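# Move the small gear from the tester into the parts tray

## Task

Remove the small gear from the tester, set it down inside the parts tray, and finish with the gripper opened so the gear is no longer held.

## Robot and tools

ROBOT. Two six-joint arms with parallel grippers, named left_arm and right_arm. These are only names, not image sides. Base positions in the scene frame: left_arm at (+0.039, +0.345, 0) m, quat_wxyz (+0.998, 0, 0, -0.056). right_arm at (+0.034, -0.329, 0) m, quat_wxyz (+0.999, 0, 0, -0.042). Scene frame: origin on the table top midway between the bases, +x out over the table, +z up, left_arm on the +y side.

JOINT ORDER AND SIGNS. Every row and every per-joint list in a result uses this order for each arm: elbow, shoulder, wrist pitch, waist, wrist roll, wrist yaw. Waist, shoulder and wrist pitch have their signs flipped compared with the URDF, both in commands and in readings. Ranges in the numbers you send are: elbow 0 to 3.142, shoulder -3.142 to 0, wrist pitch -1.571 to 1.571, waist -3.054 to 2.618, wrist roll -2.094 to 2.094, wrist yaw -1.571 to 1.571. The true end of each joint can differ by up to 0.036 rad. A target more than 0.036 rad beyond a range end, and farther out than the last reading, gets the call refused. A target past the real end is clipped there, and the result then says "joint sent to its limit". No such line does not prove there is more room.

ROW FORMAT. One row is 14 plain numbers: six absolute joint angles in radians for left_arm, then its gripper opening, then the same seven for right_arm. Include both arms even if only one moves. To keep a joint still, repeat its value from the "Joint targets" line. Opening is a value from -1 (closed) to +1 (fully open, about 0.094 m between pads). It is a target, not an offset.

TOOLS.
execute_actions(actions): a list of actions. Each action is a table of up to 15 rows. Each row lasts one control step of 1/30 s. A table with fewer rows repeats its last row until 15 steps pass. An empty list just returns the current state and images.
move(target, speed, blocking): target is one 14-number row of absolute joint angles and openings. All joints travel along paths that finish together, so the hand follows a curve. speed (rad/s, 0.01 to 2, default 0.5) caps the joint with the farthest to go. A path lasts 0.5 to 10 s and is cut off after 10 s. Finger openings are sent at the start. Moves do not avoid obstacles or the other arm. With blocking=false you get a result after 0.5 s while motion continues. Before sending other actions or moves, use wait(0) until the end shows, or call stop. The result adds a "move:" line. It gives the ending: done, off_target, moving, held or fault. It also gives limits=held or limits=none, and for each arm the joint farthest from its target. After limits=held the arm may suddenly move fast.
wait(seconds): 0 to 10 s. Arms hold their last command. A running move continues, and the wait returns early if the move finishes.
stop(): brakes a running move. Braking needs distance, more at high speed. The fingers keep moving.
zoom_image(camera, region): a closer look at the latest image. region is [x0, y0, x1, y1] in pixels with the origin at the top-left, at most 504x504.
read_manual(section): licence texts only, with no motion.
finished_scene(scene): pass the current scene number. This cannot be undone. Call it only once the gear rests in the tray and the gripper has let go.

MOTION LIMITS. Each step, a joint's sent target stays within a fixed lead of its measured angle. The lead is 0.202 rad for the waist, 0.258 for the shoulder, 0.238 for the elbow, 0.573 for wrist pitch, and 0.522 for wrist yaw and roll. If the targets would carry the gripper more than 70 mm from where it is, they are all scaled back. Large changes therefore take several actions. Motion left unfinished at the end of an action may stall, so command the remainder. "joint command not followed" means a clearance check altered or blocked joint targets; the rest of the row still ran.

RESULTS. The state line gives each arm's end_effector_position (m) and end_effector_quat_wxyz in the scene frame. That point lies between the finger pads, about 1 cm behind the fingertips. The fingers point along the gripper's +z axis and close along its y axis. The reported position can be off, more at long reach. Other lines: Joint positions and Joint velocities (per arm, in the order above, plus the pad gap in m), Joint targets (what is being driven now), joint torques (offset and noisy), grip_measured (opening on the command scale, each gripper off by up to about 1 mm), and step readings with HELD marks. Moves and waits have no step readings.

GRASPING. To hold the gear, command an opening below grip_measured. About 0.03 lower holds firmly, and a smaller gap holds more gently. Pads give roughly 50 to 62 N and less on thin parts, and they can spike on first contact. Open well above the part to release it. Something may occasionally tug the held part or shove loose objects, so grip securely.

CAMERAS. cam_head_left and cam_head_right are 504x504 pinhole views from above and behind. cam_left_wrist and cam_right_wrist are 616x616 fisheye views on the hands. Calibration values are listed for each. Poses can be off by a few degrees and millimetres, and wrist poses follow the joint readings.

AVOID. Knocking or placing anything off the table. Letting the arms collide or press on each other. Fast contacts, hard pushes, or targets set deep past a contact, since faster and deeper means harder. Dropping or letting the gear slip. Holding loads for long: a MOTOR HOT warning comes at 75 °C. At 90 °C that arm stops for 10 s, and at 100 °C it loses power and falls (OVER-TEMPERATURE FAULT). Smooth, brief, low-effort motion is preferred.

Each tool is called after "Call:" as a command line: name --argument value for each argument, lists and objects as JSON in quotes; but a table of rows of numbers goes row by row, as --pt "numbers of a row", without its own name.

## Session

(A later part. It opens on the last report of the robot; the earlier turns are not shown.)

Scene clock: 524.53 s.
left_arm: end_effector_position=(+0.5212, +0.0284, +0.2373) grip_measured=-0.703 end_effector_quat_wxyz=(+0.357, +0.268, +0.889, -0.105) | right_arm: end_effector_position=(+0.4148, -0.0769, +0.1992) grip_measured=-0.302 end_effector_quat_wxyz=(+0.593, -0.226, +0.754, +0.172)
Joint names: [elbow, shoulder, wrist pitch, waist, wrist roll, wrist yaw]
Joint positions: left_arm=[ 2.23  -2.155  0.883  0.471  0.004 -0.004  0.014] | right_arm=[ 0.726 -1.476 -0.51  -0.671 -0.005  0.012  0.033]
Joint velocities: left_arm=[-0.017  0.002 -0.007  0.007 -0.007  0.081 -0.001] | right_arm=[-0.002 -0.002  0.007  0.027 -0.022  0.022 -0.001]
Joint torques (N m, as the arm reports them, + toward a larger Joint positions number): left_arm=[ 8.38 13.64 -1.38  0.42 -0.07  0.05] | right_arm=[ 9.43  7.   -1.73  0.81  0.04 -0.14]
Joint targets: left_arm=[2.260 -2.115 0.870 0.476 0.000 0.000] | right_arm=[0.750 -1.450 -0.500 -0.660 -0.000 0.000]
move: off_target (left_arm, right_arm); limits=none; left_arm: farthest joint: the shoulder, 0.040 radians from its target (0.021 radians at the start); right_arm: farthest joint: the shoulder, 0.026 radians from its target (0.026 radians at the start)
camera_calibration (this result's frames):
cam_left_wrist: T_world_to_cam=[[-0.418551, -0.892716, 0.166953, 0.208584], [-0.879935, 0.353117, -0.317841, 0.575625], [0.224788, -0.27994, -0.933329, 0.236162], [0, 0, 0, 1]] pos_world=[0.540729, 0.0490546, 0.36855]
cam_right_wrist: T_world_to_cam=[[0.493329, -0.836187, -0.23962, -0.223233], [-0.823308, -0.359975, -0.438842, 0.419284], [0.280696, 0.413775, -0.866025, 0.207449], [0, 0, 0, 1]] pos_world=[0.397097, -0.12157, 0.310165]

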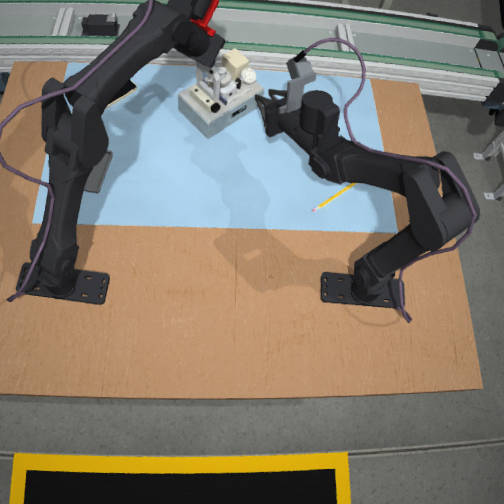

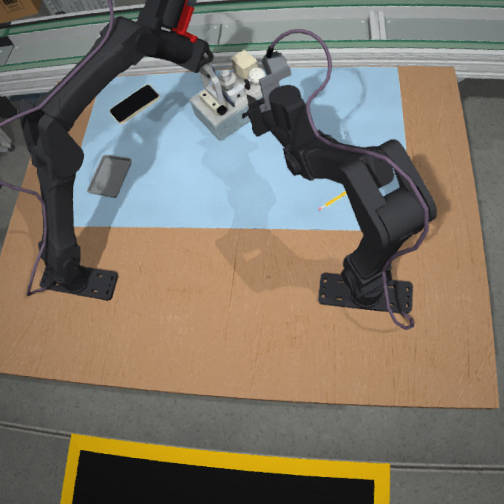

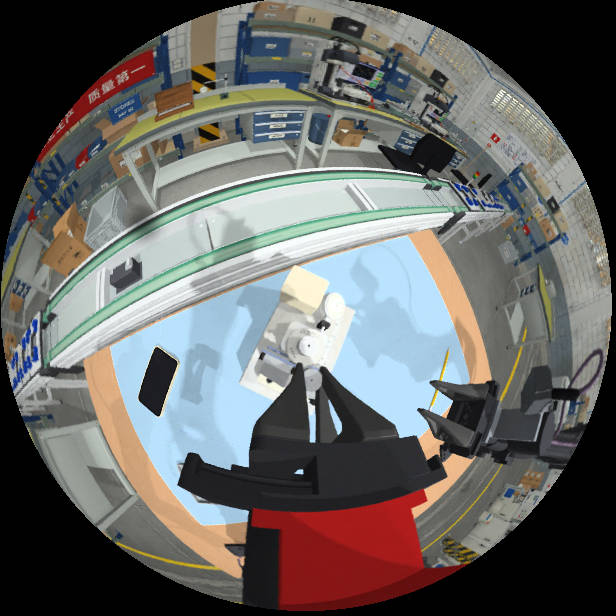

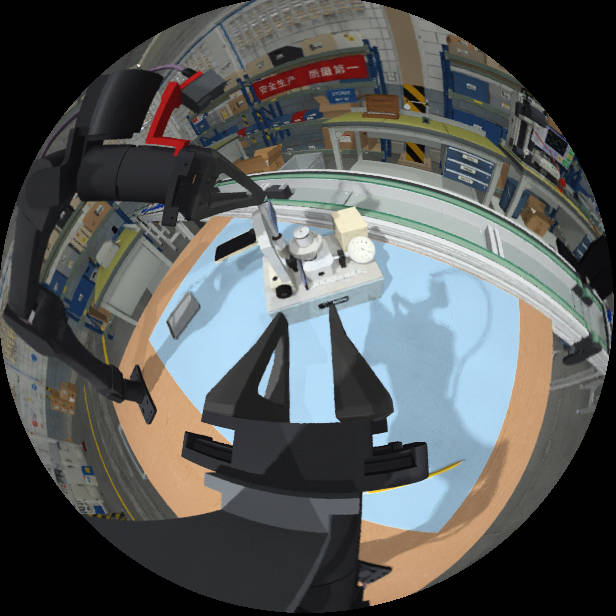

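Call:
move --target '[2.26,-2.125,0.87,0.476,0,0,-0.735,1.04,-1.933,-0.673,-0.75,0,0,-0.45]' --speed 0.3

Call:
zoom_image --camera "cam_right_wrist" --region '[220,170,400,350]'

Call:
zoom_image --camera "cam_head_left" --region '[160,20,300,160]'

Scene clock: 545.50 s.
left_arm: end_effector_position=(+0.5212, +0.0284, +0.2373) grip_measured=-0.703 end_effector_quat_wxyz=(+0.357, +0.268, +0.889, -0.105) | right_arm: end_effector_position=(+0.4700, +0.0050, +0.1409) grip_measured=-0.448 end_effector_quat_wxyz=(+0.576, -0.255, +0.754, +0.189)
Joint names: [elbow, shoulder, wrist pitch, waist, wrist roll, wrist yaw]
Joint positions: left_arm=[ 2.23  -2.155  0.883  0.471  0.004 -0.004  0.014] | right_arm=[ 1.012 -1.932 -0.65  -0.74  -0.005  0.012  0.026]
Joint velocities: left_arm=[ 0.002 -0.027  0.007  0.012 -0.051  0.007 -0.001] | right_arm=[-0.007 -0.017 -0.007  0.002 -0.051  0.022 -0.001]
Joint torques (N m, as the arm reports them, + toward a larger Joint positions number): left_arm=[ 8.33 12.86 -1.37  0.41 -0.07  0.05] | right_arm=[ 9.28  8.37 -2.05 -0.63  0.04 -0.12]
Joint targets: left_arm=[2.260 -2.125 0.870 0.476 -0.000 -0.000] | right_arm=[1.040 -1.933 -0.673 -0.750 -0.000 0.000]
move: off_target (left_arm, right_arm); limits=none; left_arm: farthest joint: the shoulder, 0.030 radians from its target (0.030 radians at the start); right_arm: farthest joint: the elbow, 0.028 radians from its target (0.314 radians at the start)
camera_calibration (this result's frames):
cam_left_wrist: T_world_to_cam=[[-0.418551, -0.892716, 0.166953, 0.208584], [-0.879935, 0.353117, -0.317841, 0.575625], [0.224788, -0.27994, -0.933329, 0.236162], [0, 0, 0, 1]] pos_world=[0.540729, 0.0490546, 0.36855]
cam_right_wrist: T_world_to_cam=[[0.543977, -0.804642, -0.237992, -0.220115], [-0.806586, -0.423236, -0.412662, 0.457396], [0.231319, 0.41644, -0.879244, 0.132672], [0, 0, 0, 1]] pos_world=[0.457977, -0.0387778, 0.253016]

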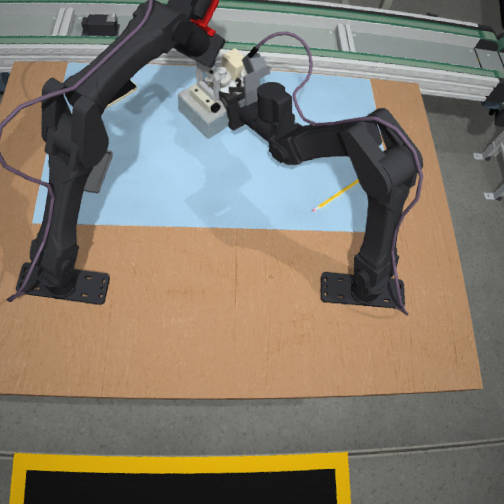

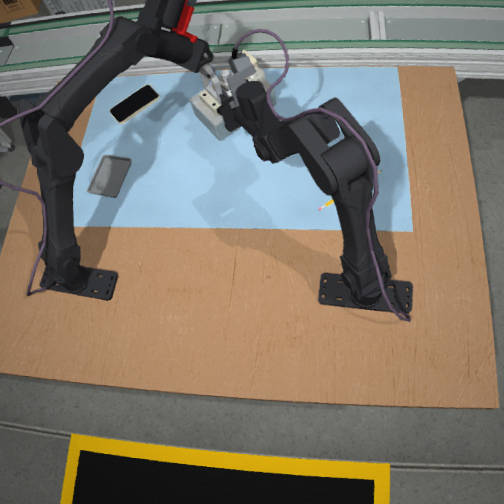

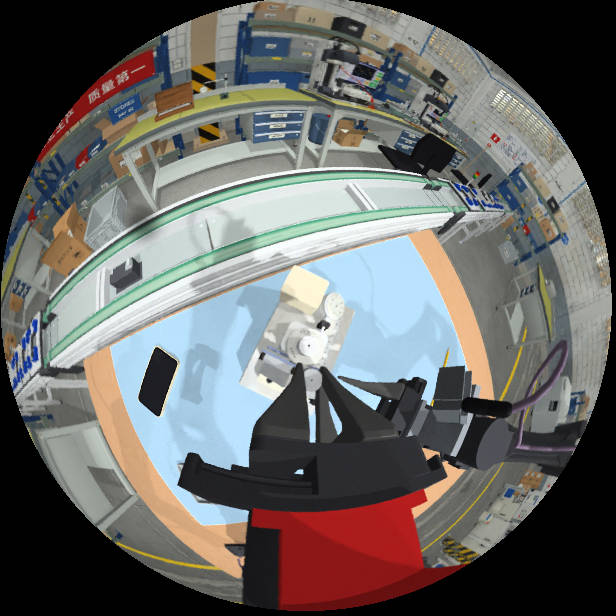

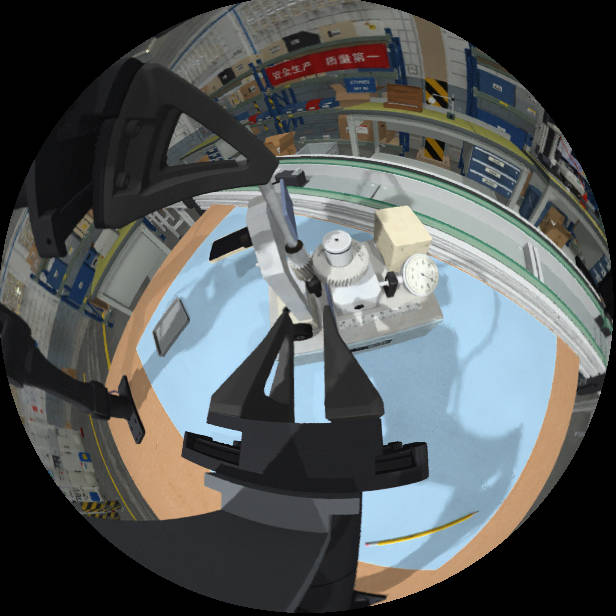

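Region (220, 170, 400, 350) of cam_right_wrist's 616x616 image, scaled by 2.800, with more detail than that image has.

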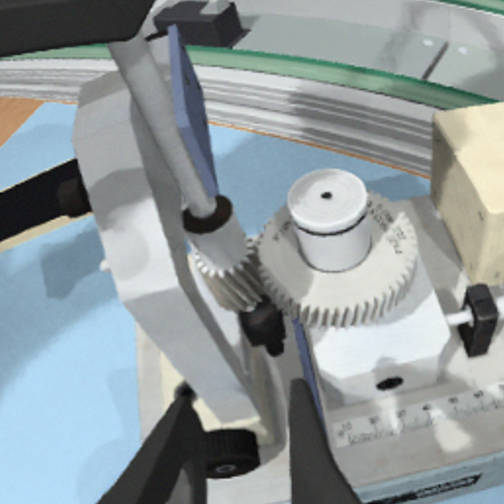

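Region (160, 20, 300, 160) of cam_head_left's 504x504 image, scaled by 3.600, with more detail than that image has.

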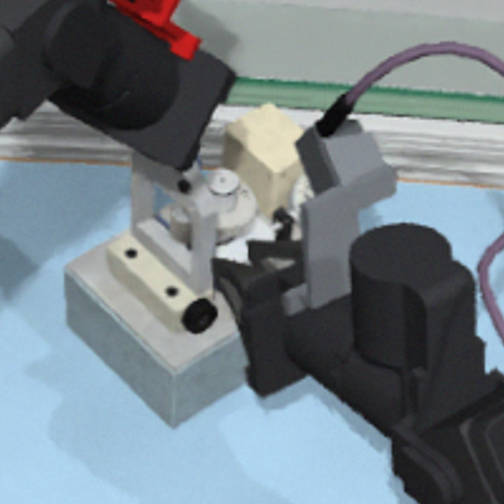

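Call:
move --target '[2.25,-2.14,0.87,0.476,0,0,-0.3,0.75,-1.5,-0.5,-0.72,0,0,-0.3]' --speed 0.4

Call:
move --target '[1.9,-1.8,0.8,0.476,0,0,-0.3,0.75,-1.3,-0.3,-0.72,0,0,-0.3]' --speed 0.4

Call:
move --target '[0.75,-1.3,-0.3,0.2,0,0.3,-0.45,0.75,-1.3,-0.3,-0.72,0,0,-0.3]' --speed 0.6

Call:
move --target '[0.79,-1.882,-1.015,0.263,0,0.475,-0.45,0.75,-1.3,-0.3,-0.72,0,0,-0.3]' --speed 0.4

Call:
zoom_image --camera "cam_left_wrist" --region '[200,150,420,370]'

Scene clock: 579.00 s.
left_arm: end_effector_position=(+0.5212, +0.0284, +0.2373) grip_measured=-0.302 end_effector_quat_wxyz=(+0.357, +0.268, +0.889, -0.105) | right_arm: end_effector_position=(+0.4068, -0.0489, +0.1914) grip_measured=-0.302 end_effector_quat_wxyz=(+0.580, -0.250, +0.752, +0.188)
Joint names: [elbow, shoulder, wrist pitch, waist, wrist roll, wrist yaw]
Joint positions: left_arm=[ 2.23  -2.155  0.883  0.471  0.004 -0.004  0.033] | right_arm=[ 0.757 -1.526 -0.51  -0.731 -0.005  0.012  0.033]
Joint velocities: left_arm=[ 0.002  0.002  0.007  0.007 -0.022 -0.022  0.001] | right_arm=[ 0.007 -0.002  0.095  0.002 -0.007 -0.007 -0.   ]
Joint torques (N m, as the arm reports them, + toward a larger Joint positions number): left_arm=[ 7.55 11.65 -1.38  0.42 -0.06  0.05] | right_arm=[ 6.46  7.25 -1.7   0.77  0.05 -0.09]
Joint targets: left_arm=[2.250 -2.140 0.870 0.476 0.000 0.000] | right_arm=[0.750 -1.500 -0.500 -0.720 -0.000 0.000]
move: off_target (right_arm); limits=none; left_arm: farthest joint: the elbow, 0.020 radians from its target (0.020 radians at the start); right_arm: farthest joint: the shoulder, 0.026 radians from its target (0.432 radians at the start)
camera_calibration (this result's frames):
cam_left_wrist: T_world_to_cam=[[-0.418551, -0.892716, 0.166953, 0.208584], [-0.879935, 0.353117, -0.317841, 0.575625], [0.224788, -0.27994, -0.933329, 0.236162], [0, 0, 0, 1]] pos_world=[0.540729, 0.0490546, 0.36855]
cam_right_wrist: T_world_to_cam=[[0.538619, -0.808057, -0.238608, -0.214992], [-0.806867, -0.413149, -0.422225, 0.406931], [0.242601, 0.419943, -0.874524, 0.208806], [0, 0, 0, 1]] pos_world=[0.393481, -0.093289, 0.303124]

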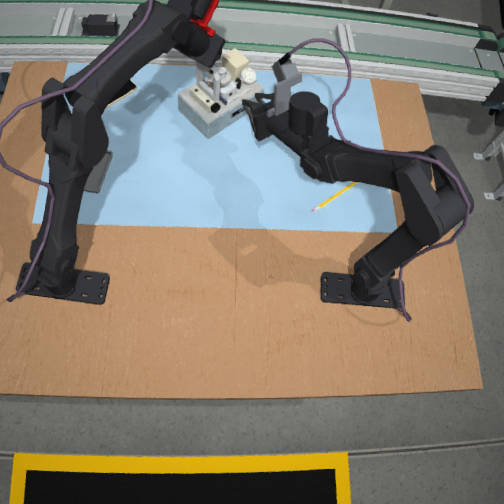

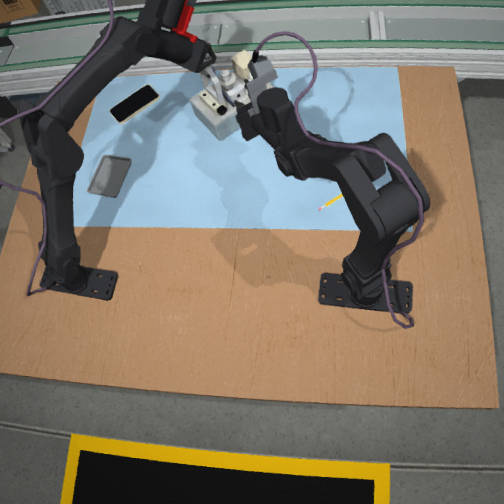

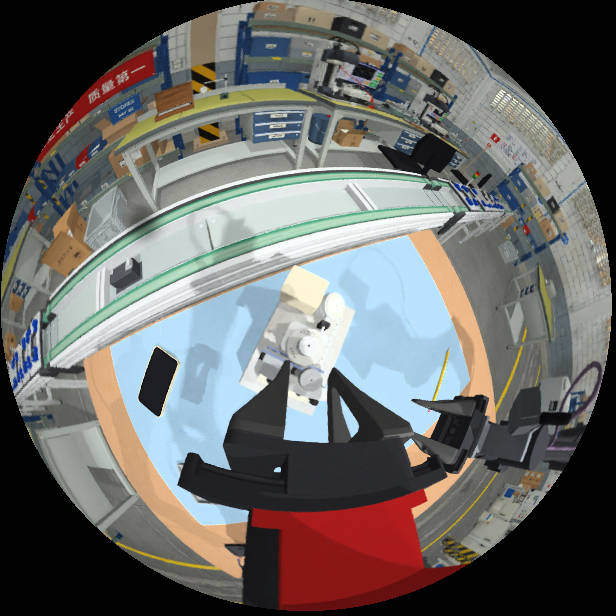

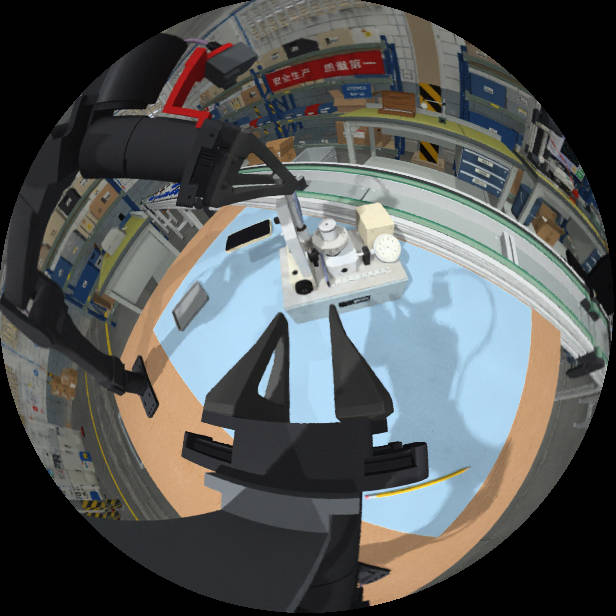

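Scene clock: 580.60 s.
left_arm: end_effector_position=(+0.4642, +0.0660, +0.2880) grip_measured=-0.302 end_effector_quat_wxyz=(+0.389, +0.264, +0.875, -0.114) | right_arm: end_effector_position=(+0.3819, -0.0677, +0.2299) grip_measured=-0.302 end_effector_quat_wxyz=(+0.581, -0.250, +0.752, +0.188)
Joint names: [elbow, shoulder, wrist pitch, waist, wrist roll, wrist yaw]
Joint positions: left_arm=[ 1.906 -1.822  0.821  0.471  0.004 -0.004  0.033] | right_arm=[ 0.757 -1.325 -0.311 -0.731 -0.005  0.012  0.033]
Joint velocities: left_arm=[-0.012  0.012 -0.037  0.002  0.007 -0.066  0.   ] | right_arm=[-0.017  0.002 -0.022 -0.002 -0.022 -0.007  0.   ]
Joint torques (N m, as the arm reports them, + toward a larger Joint positions number): left_arm=[ 5.54  9.77 -1.52  0.43 -0.07  0.06] | right_arm=[ 7.1   5.93 -1.74  0.86  0.07 -0.13]
Joint targets: left_arm=[1.900 -1.800 0.800 0.476 0.000 -0.000] | right_arm=[0.750 -1.300 -0.300 -0.720 -0.000 0.000]
move: off_target (left_arm, right_arm); limits=none; left_arm: farthest joint: the shoulder, 0.022 radians from its target (0.355 radians at the start); right_arm: farthest joint: the shoulder, 0.025 radians from its target (0.226 radians at the start)
camera_calibration (this result's frames):
cam_left_wrist: T_world_to_cam=[[-0.428894, -0.885878, 0.176833, 0.211401], [-0.858822, 0.339159, -0.38392, 0.538478], [0.280132, -0.316529, -0.906276, 0.275747], [0, 0, 0, 1]] pos_world=[0.475879, 0.0919274, 0.419253]
cam_right_wrist: T_world_to_cam=[[0.538765, -0.807947, -0.238651, -0.207609], [-0.806609, -0.412955, -0.422906, 0.395325], [0.243133, 0.420345, -0.874183, 0.256183], [0, 0, 0, 1]] pos_world=[0.368438, -0.112171, 0.34159]

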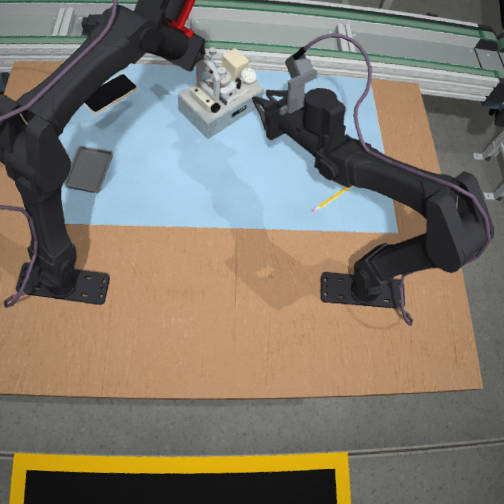

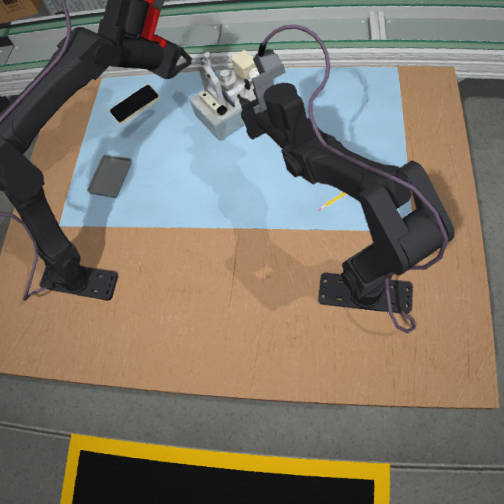

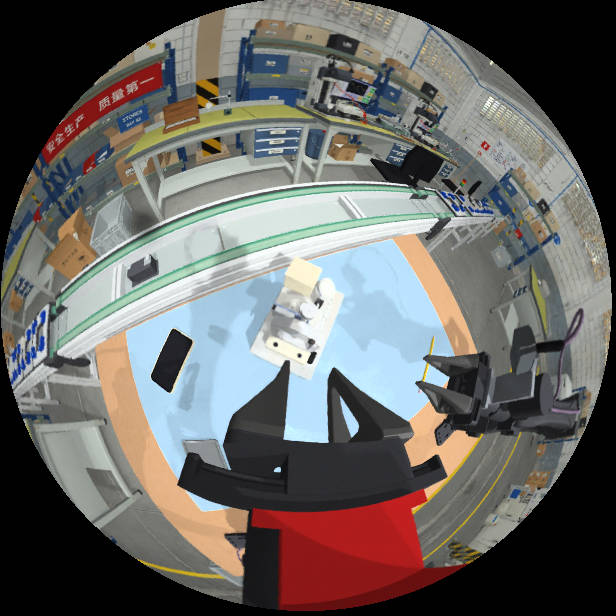

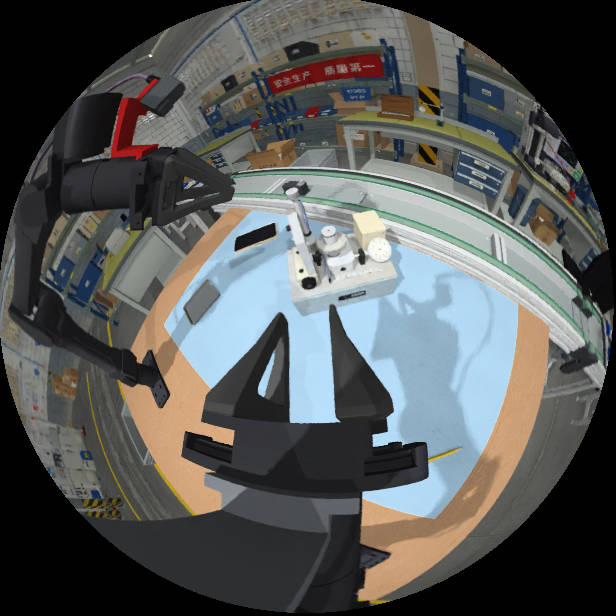

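Scene clock: 583.37 s.
left_arm: end_effector_position=(+0.4260, +0.1640, +0.2209) grip_measured=-0.448 end_effector_quat_wxyz=(+0.562, +0.214, +0.771, -0.208) | right_arm: end_effector_position=(+0.3819, -0.0677, +0.2298) grip_measured=-0.302 end_effector_quat_wxyz=(+0.581, -0.250, +0.752, +0.188)
Joint names: [elbow, shoulder, wrist pitch, waist, wrist roll, wrist yaw]
Joint positions: left_arm=[ 0.749 -1.325 -0.278  0.207  0.004  0.292  0.026] | right_arm=[ 0.757 -1.325 -0.31  -0.731 -0.005  0.012  0.033]
Joint velocities: left_arm=[-0.022  0.002  0.066 -0.007  0.007 -0.081 -0.   ] | right_arm=[-0.027 -0.002 -0.022 -0.012  0.022  0.037 -0.   ]
Joint torques (N m, as the arm reports them, + toward a larger Joint positions number): left_arm=[ 6.34  6.34 -1.85 -0.66 -0.07  0.11] | right_arm=[ 7.02  5.96 -1.72  0.93  0.04 -0.13]
Joint targets: left_arm=[0.750 -1.300 -0.300 0.200 -0.000 0.300] | right_arm=[0.750 -1.300 -0.300 -0.720 0.000 -0.000]
move: off_target (left_arm, right_arm); limits=none; left_arm: farthest joint: the shoulder, 0.025 radians from its target (0.522 radians at the start); right_arm: farthest joint: the shoulder, 0.025 radians from its target (0.025 radians at the start)
camera_calibration (this result's frames):
cam_left_wrist: T_world_to_cam=[[-0.507292, -0.808354, 0.298694, 0.287478], [-0.675731, 0.158011, -0.720014, 0.472615], [0.53483, -0.567094, -0.626387, 0.127425], [0, 0, 0, 1]] pos_world=[0.397045, 0.229967, 0.33424]
cam_right_wrist: T_world_to_cam=[[0.538692, -0.808002, -0.238629, -0.207613], [-0.806738, -0.413052, -0.422565, 0.395229], [0.242867, 0.420144, -0.874354, 0.256241], [0, 0, 0, 1]] pos_world=[0.368453, -0.11216, 0.341513]

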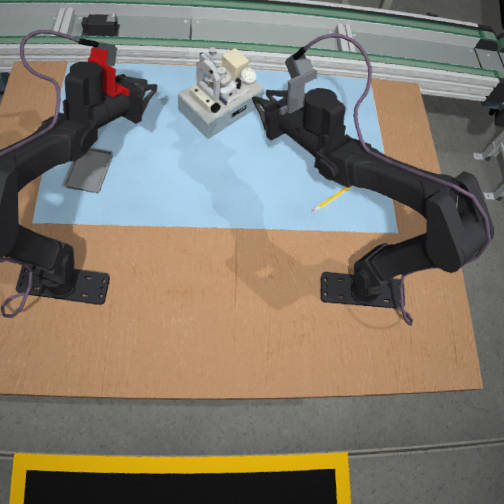

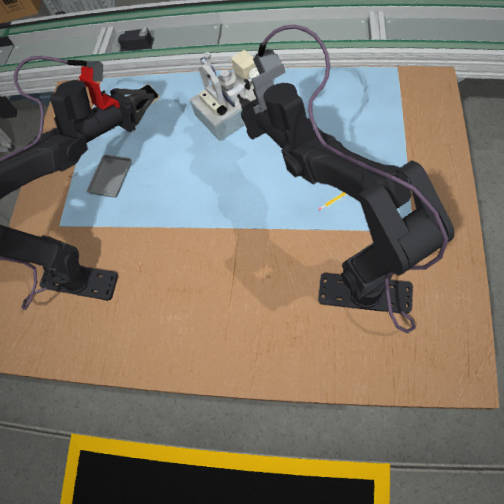

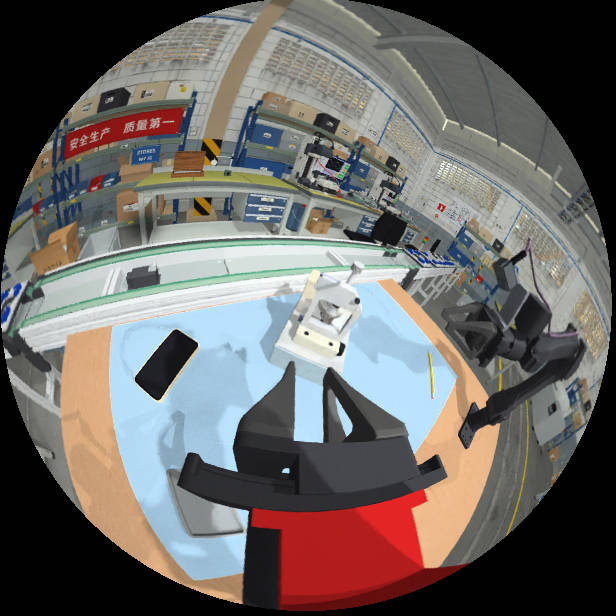

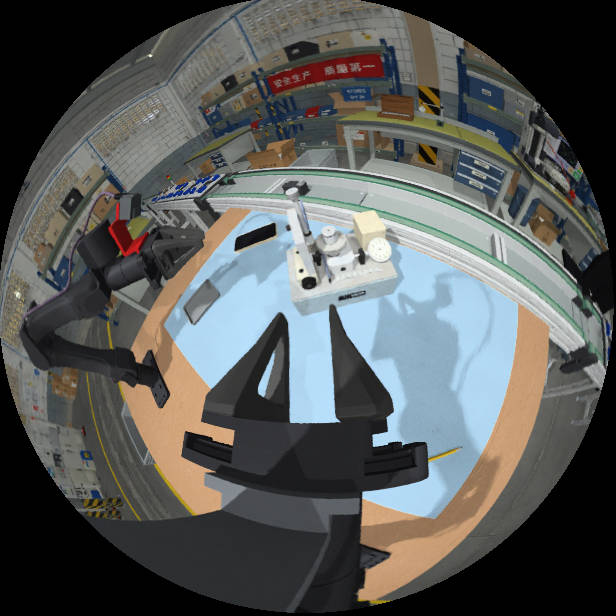

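Scene clock: 585.97 s.
left_arm: end_effector_position=(+0.4670, +0.0949, +0.1460) grip_measured=-0.448 end_effector_quat_wxyz=(+0.600, +0.286, +0.689, -0.288) | right_arm: end_effector_position=(+0.3819, -0.0677, +0.2298) grip_measured=-0.302 end_effector_quat_wxyz=(+0.581, -0.250, +0.752, +0.188)
Joint names: [elbow, shoulder, wrist pitch, waist, wrist roll, wrist yaw]
Joint positions: left_arm=[ 0.763 -1.884 -0.994  0.256  0.004  0.468  0.026] | right_arm=[ 0.757 -1.325 -0.31  -0.731 -0.005  0.012  0.033]
Joint velocities: left_arm=[ 0.002  0.012  0.007  0.012 -0.007 -0.051  0.001] | right_arm=[-0.007  0.007  0.022  0.007  0.037 -0.037  0.   ]
Joint torques (N m, as the arm reports them, + toward a larger Joint positions number): left_arm=[ 6.79  7.5  -1.8   0.67 -0.07  0.12] | right_arm=[ 7.01  6.12 -1.76  0.84  0.06 -0.11]
Joint targets: left_arm=[0.790 -1.882 -1.015 0.263 -0.000 0.475] | right_arm=[0.750 -1.300 -0.300 -0.720 -0.000 0.000]
move: off_target (left_arm, right_arm); limits=none; left_arm: farthest joint: the elbow, 0.027 radians from its target (0.041 radians at the start); right_arm: farthest joint: the shoulder, 0.025 radians from its target (0.025 radians at the start)
camera_calibration (this result's frames):
cam_left_wrist: T_world_to_cam=[[-0.711318, -0.646479, 0.275848, 0.357951], [-0.519248, 0.218822, -0.826134, 0.393965], [0.473717, -0.730878, -0.491335, 0.0437201], [0, 0, 0, 1]] pos_world=[0.438472, 0.177154, 0.24821]
cam_right_wrist: T_world_to_cam=[[0.538692, -0.808002, -0.238629, -0.207613], [-0.806738, -0.413052, -0.422565, 0.395229], [0.242867, 0.420144, -0.874354, 0.256241], [0, 0, 0, 1]] pos_world=[0.368453, -0.11216, 0.341513]

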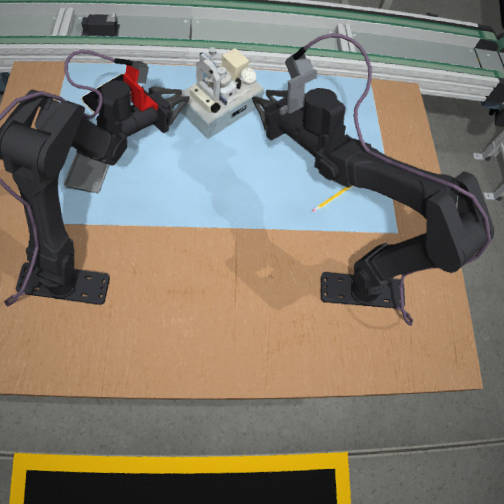

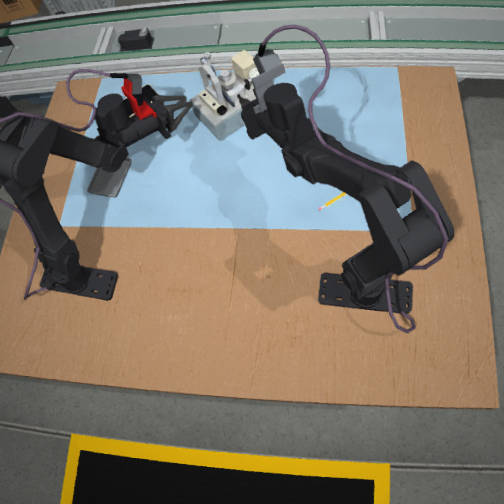

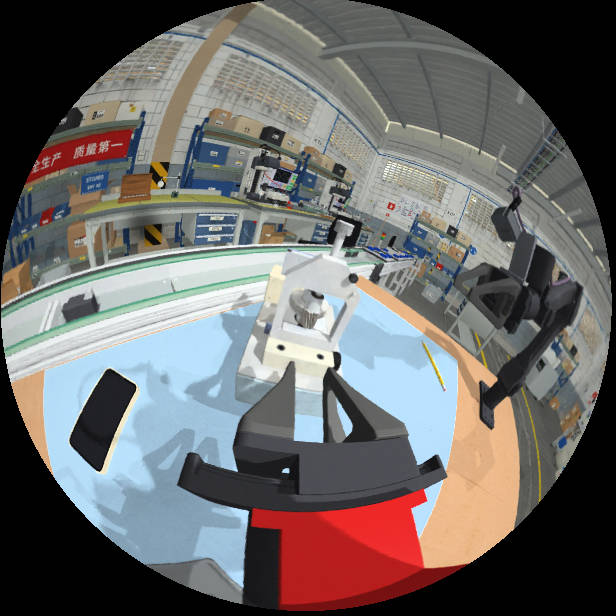

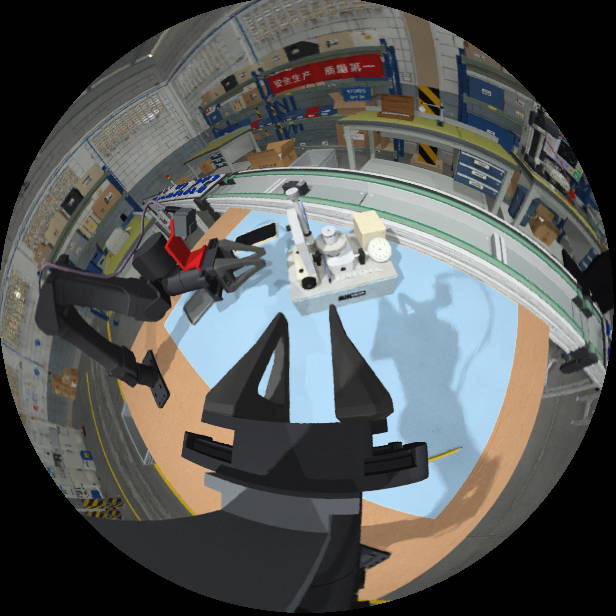

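Region (200, 150, 420, 370) of cam_left_wrist's 616x616 image, scaled by 2.291, with more detail than that image has.

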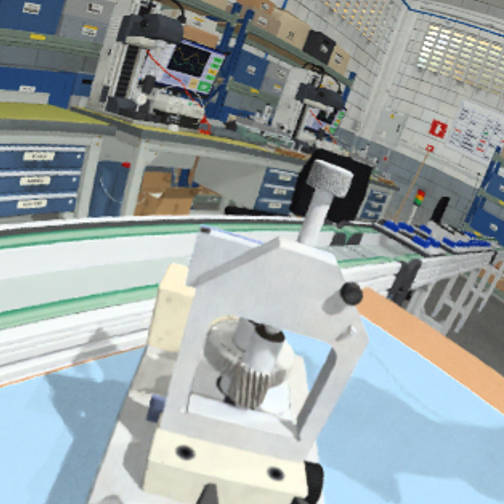

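Call:
move --target '[0.974,-1.987,-0.963,0.319,0,0.42,-0.45,0.75,-1.3,-0.3,-0.72,0,0,-0.3]' --speed 0.2

Call:
zoom_image --camera "cam_left_wrist" --region '[210,220,410,420]'

Call:
zoom_image --camera "cam_right_wrist" --region '[230,170,370,310]'

Scene clock: 597.83 s.
left_arm: end_effector_position=(+0.4960, +0.0586, +0.1632) grip_measured=-0.448 end_effector_quat_wxyz=(+0.619, +0.293, +0.668, -0.290) | right_arm: end_effector_position=(+0.3819, -0.0677, +0.2298) grip_measured=-0.302 end_effector_quat_wxyz=(+0.581, -0.250, +0.752, +0.188)
Joint names: [elbow, shoulder, wrist pitch, waist, wrist roll, wrist yaw]
Joint positions: left_arm=[ 0.948 -1.986 -0.967  0.312  0.004  0.426  0.026] | right_arm=[ 0.757 -1.325 -0.31  -0.731 -0.005  0.012  0.033]
Joint velocities: left_arm=[ 0.002 -0.002  0.022  0.017 -0.007 -0.007  0.   ] | right_arm=[-0.022  0.007  0.007 -0.007  0.007  0.022  0.001]
Joint torques (N m, as the arm reports them, + toward a larger Joint positions number): left_arm=[ 7.09  8.34 -1.58  0.62 -0.07  0.  ] | right_arm=[ 7.15  5.93 -1.75  0.93  0.05 -0.12]
Joint targets: left_arm=[0.974 -1.987 -0.963 0.319 -0.000 0.420] | right_arm=[0.750 -1.300 -0.300 -0.720 -0.000 0.000]
move: off_target (left_arm, right_arm); limits=none; left_arm: farthest joint: the elbow, 0.026 radians from its target (0.211 radians at the start); right_arm: farthest joint: the shoulder, 0.025 radians from its target (0.025 radians at the start)
camera_calibration (this result's frames):
cam_left_wrist: T_world_to_cam=[[-0.735098, -0.630819, 0.24839, 0.365775], [-0.470558, 0.210984, -0.856774, 0.41252], [0.488063, -0.746695, -0.451931, -0.00071684], [0, 0, 0, 1]] pos_world=[0.463345, 0.143168, 0.262258]
cam_right_wrist: T_world_to_cam=[[0.538692, -0.808002, -0.238629, -0.207613], [-0.806738, -0.413052, -0.422565, 0.395229], [0.242867, 0.420144, -0.874354, 0.256241], [0, 0, 0, 1]] pos_world=[0.368453, -0.11216, 0.341513]

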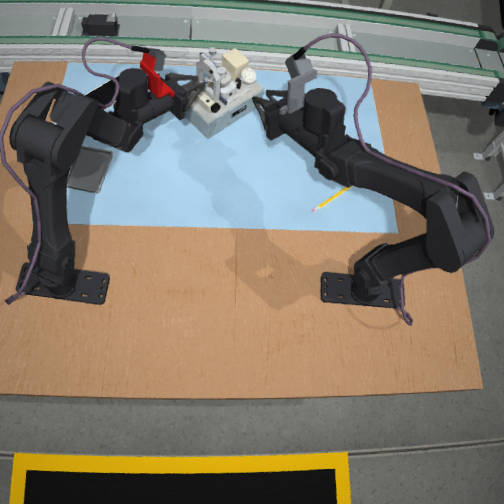

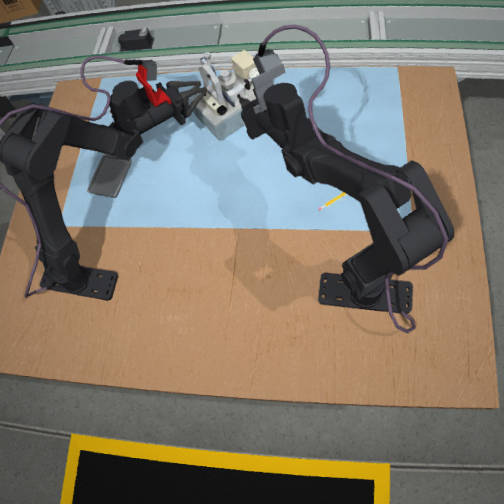

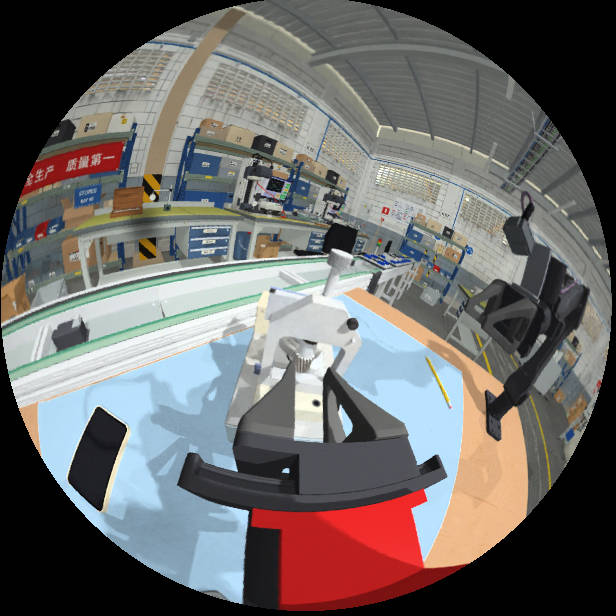

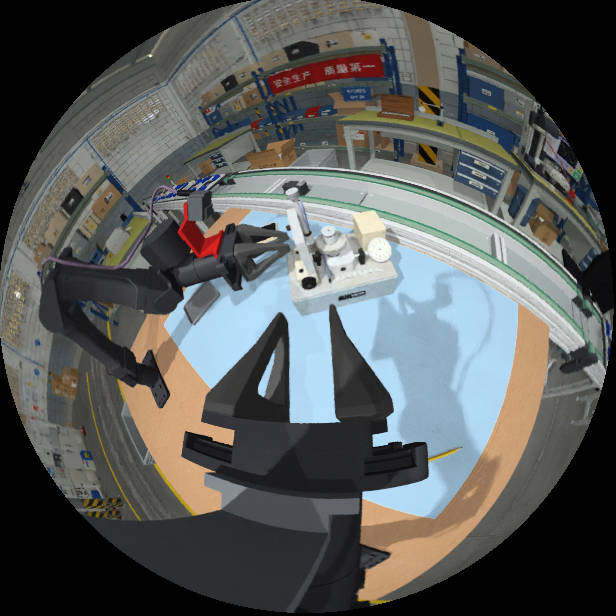

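Region (210, 220, 410, 420) of cam_left_wrist's 616x616 image, scaled by 2.520, with more detail than that image has.

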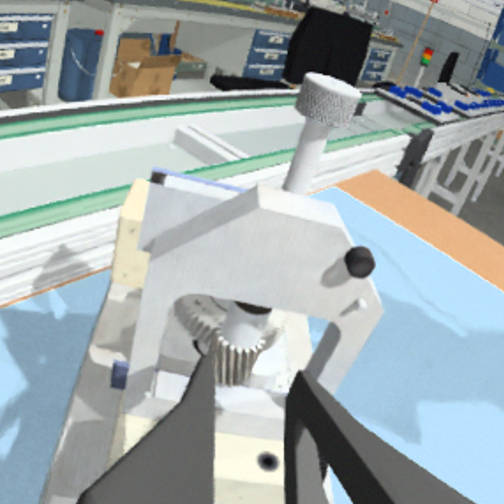

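Region (230, 170, 370, 310) of cam_right_wrist's 616x616 image, scaled by 3.600, with more detail than that image has.

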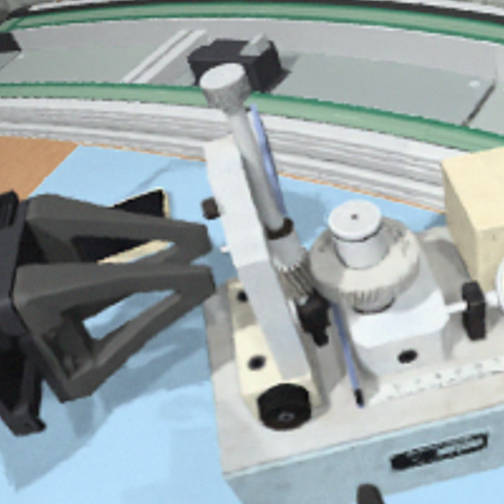

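Call:
move --target '[1.144,-2.09,-0.897,0.36,0,0.378,-0.45,0.75,-1.3,-0.3,-0.72,0,0,-0.3]' --speed 0.1

Call:
zoom_image --camera "cam_left_wrist" --region '[210,240,410,440]'

Call:
zoom_image --camera "cam_right_wrist" --region '[250,170,370,290]'

Scene clock: 609.90 s.
left_arm: end_effector_position=(+0.5219, +0.0295, +0.1597) grip_measured=-0.448 end_effector_quat_wxyz=(+0.617, +0.293, +0.671, -0.289) | right_arm: end_effector_position=(+0.3819, -0.0677, +0.2298) grip_measured=-0.302 end_effector_quat_wxyz=(+0.581, -0.250, +0.752, +0.188)
Joint names: [elbow, shoulder, wrist pitch, waist, wrist roll, wrist yaw]
Joint positions: left_arm=[ 1.115 -2.092 -0.899  0.352  0.004  0.384  0.026] | right_arm=[ 0.757 -1.325 -0.31  -0.731 -0.005  0.012  0.033]
Joint velocities: left_arm=[ 0.007 -0.012  0.007  0.007 -0.081 -0.051 -0.001] | right_arm=[ 0.002  0.017 -0.022 -0.007 -0.007 -0.022  0.001]
Joint torques (N m, as the arm reports them, + toward a larger Joint positions number): left_arm=[ 7.46  9.54 -1.6   0.7  -0.08 -0.02] | right_arm=[ 7.02  5.99 -1.75  0.83  0.06 -0.12]
Joint targets: left_arm=[1.144 -2.090 -0.897 0.360 -0.000 0.378] | right_arm=[0.750 -1.300 -0.300 -0.720 0.000 0.000]
move: off_target (left_arm, right_arm); limits=none; left_arm: farthest joint: the elbow, 0.029 radians from its target (0.196 radians at the start); right_arm: farthest joint: the shoulder, 0.025 radians from its target (0.025 radians at the start)
camera_calibration (this result's frames):
cam_left_wrist: T_world_to_cam=[[-0.732432, -0.633887, 0.248456, 0.365995], [-0.475467, 0.215025, -0.853051, 0.429642], [0.487314, -0.742934, -0.458883, -0.0351993], [0, 0, 0, 1]] pos_world=[0.4895, 0.113465, 0.25942]
cam_right_wrist: T_world_to_cam=[[0.538692, -0.808002, -0.238629, -0.207613], [-0.806738, -0.413052, -0.422565, 0.395229], [0.242867, 0.420144, -0.874354, 0.256241], [0, 0, 0, 1]] pos_world=[0.368453, -0.11216, 0.341513]

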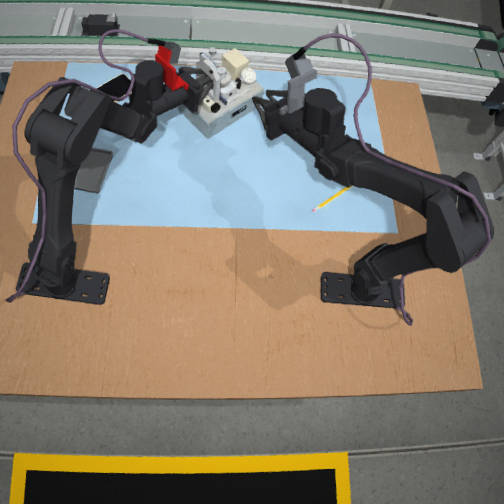

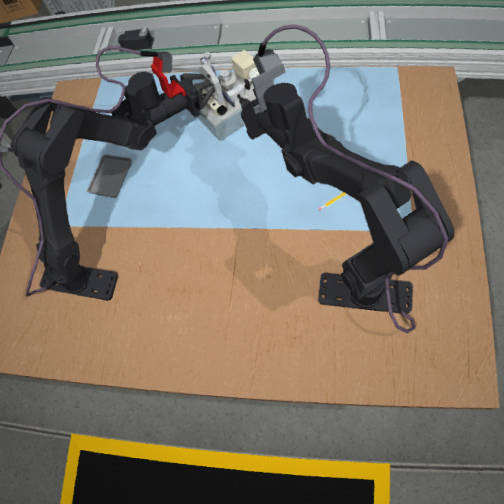

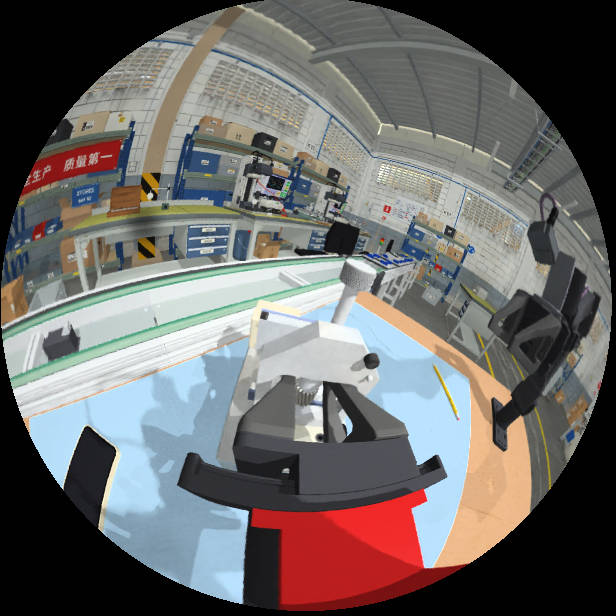

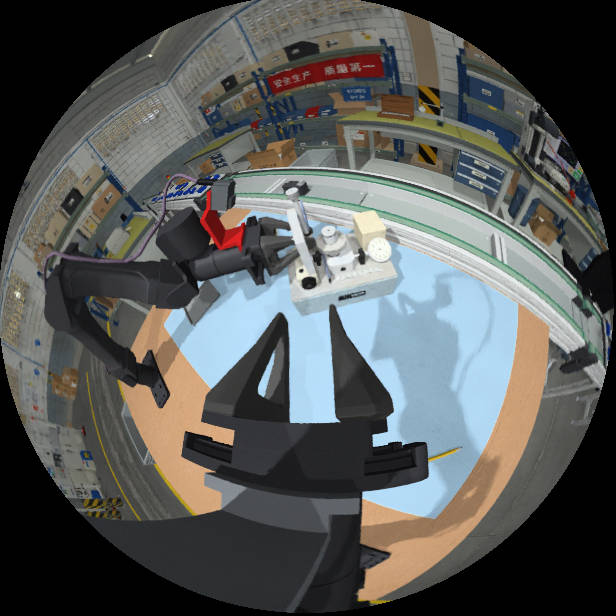

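Region (210, 240, 410, 440) of cam_left_wrist's 616x616 image, scaled by 2.520, with more detail than that image has.

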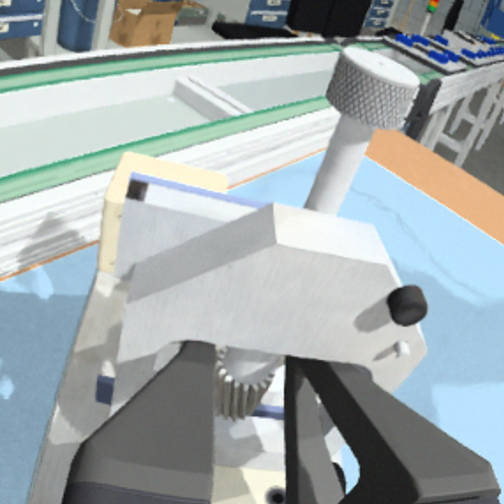

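Region (250, 170, 370, 290) of cam_right_wrist's 616x616 image, scaled by 4.200, with more detail than that image has.

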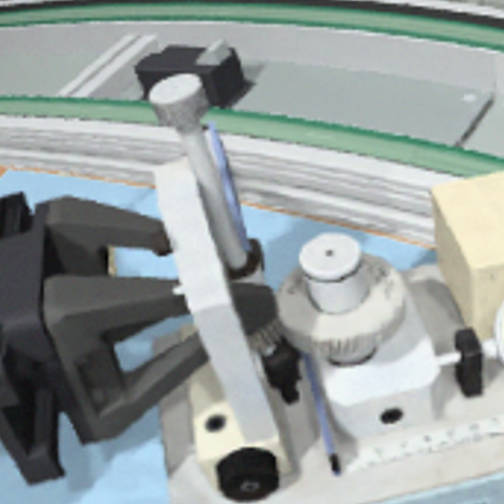

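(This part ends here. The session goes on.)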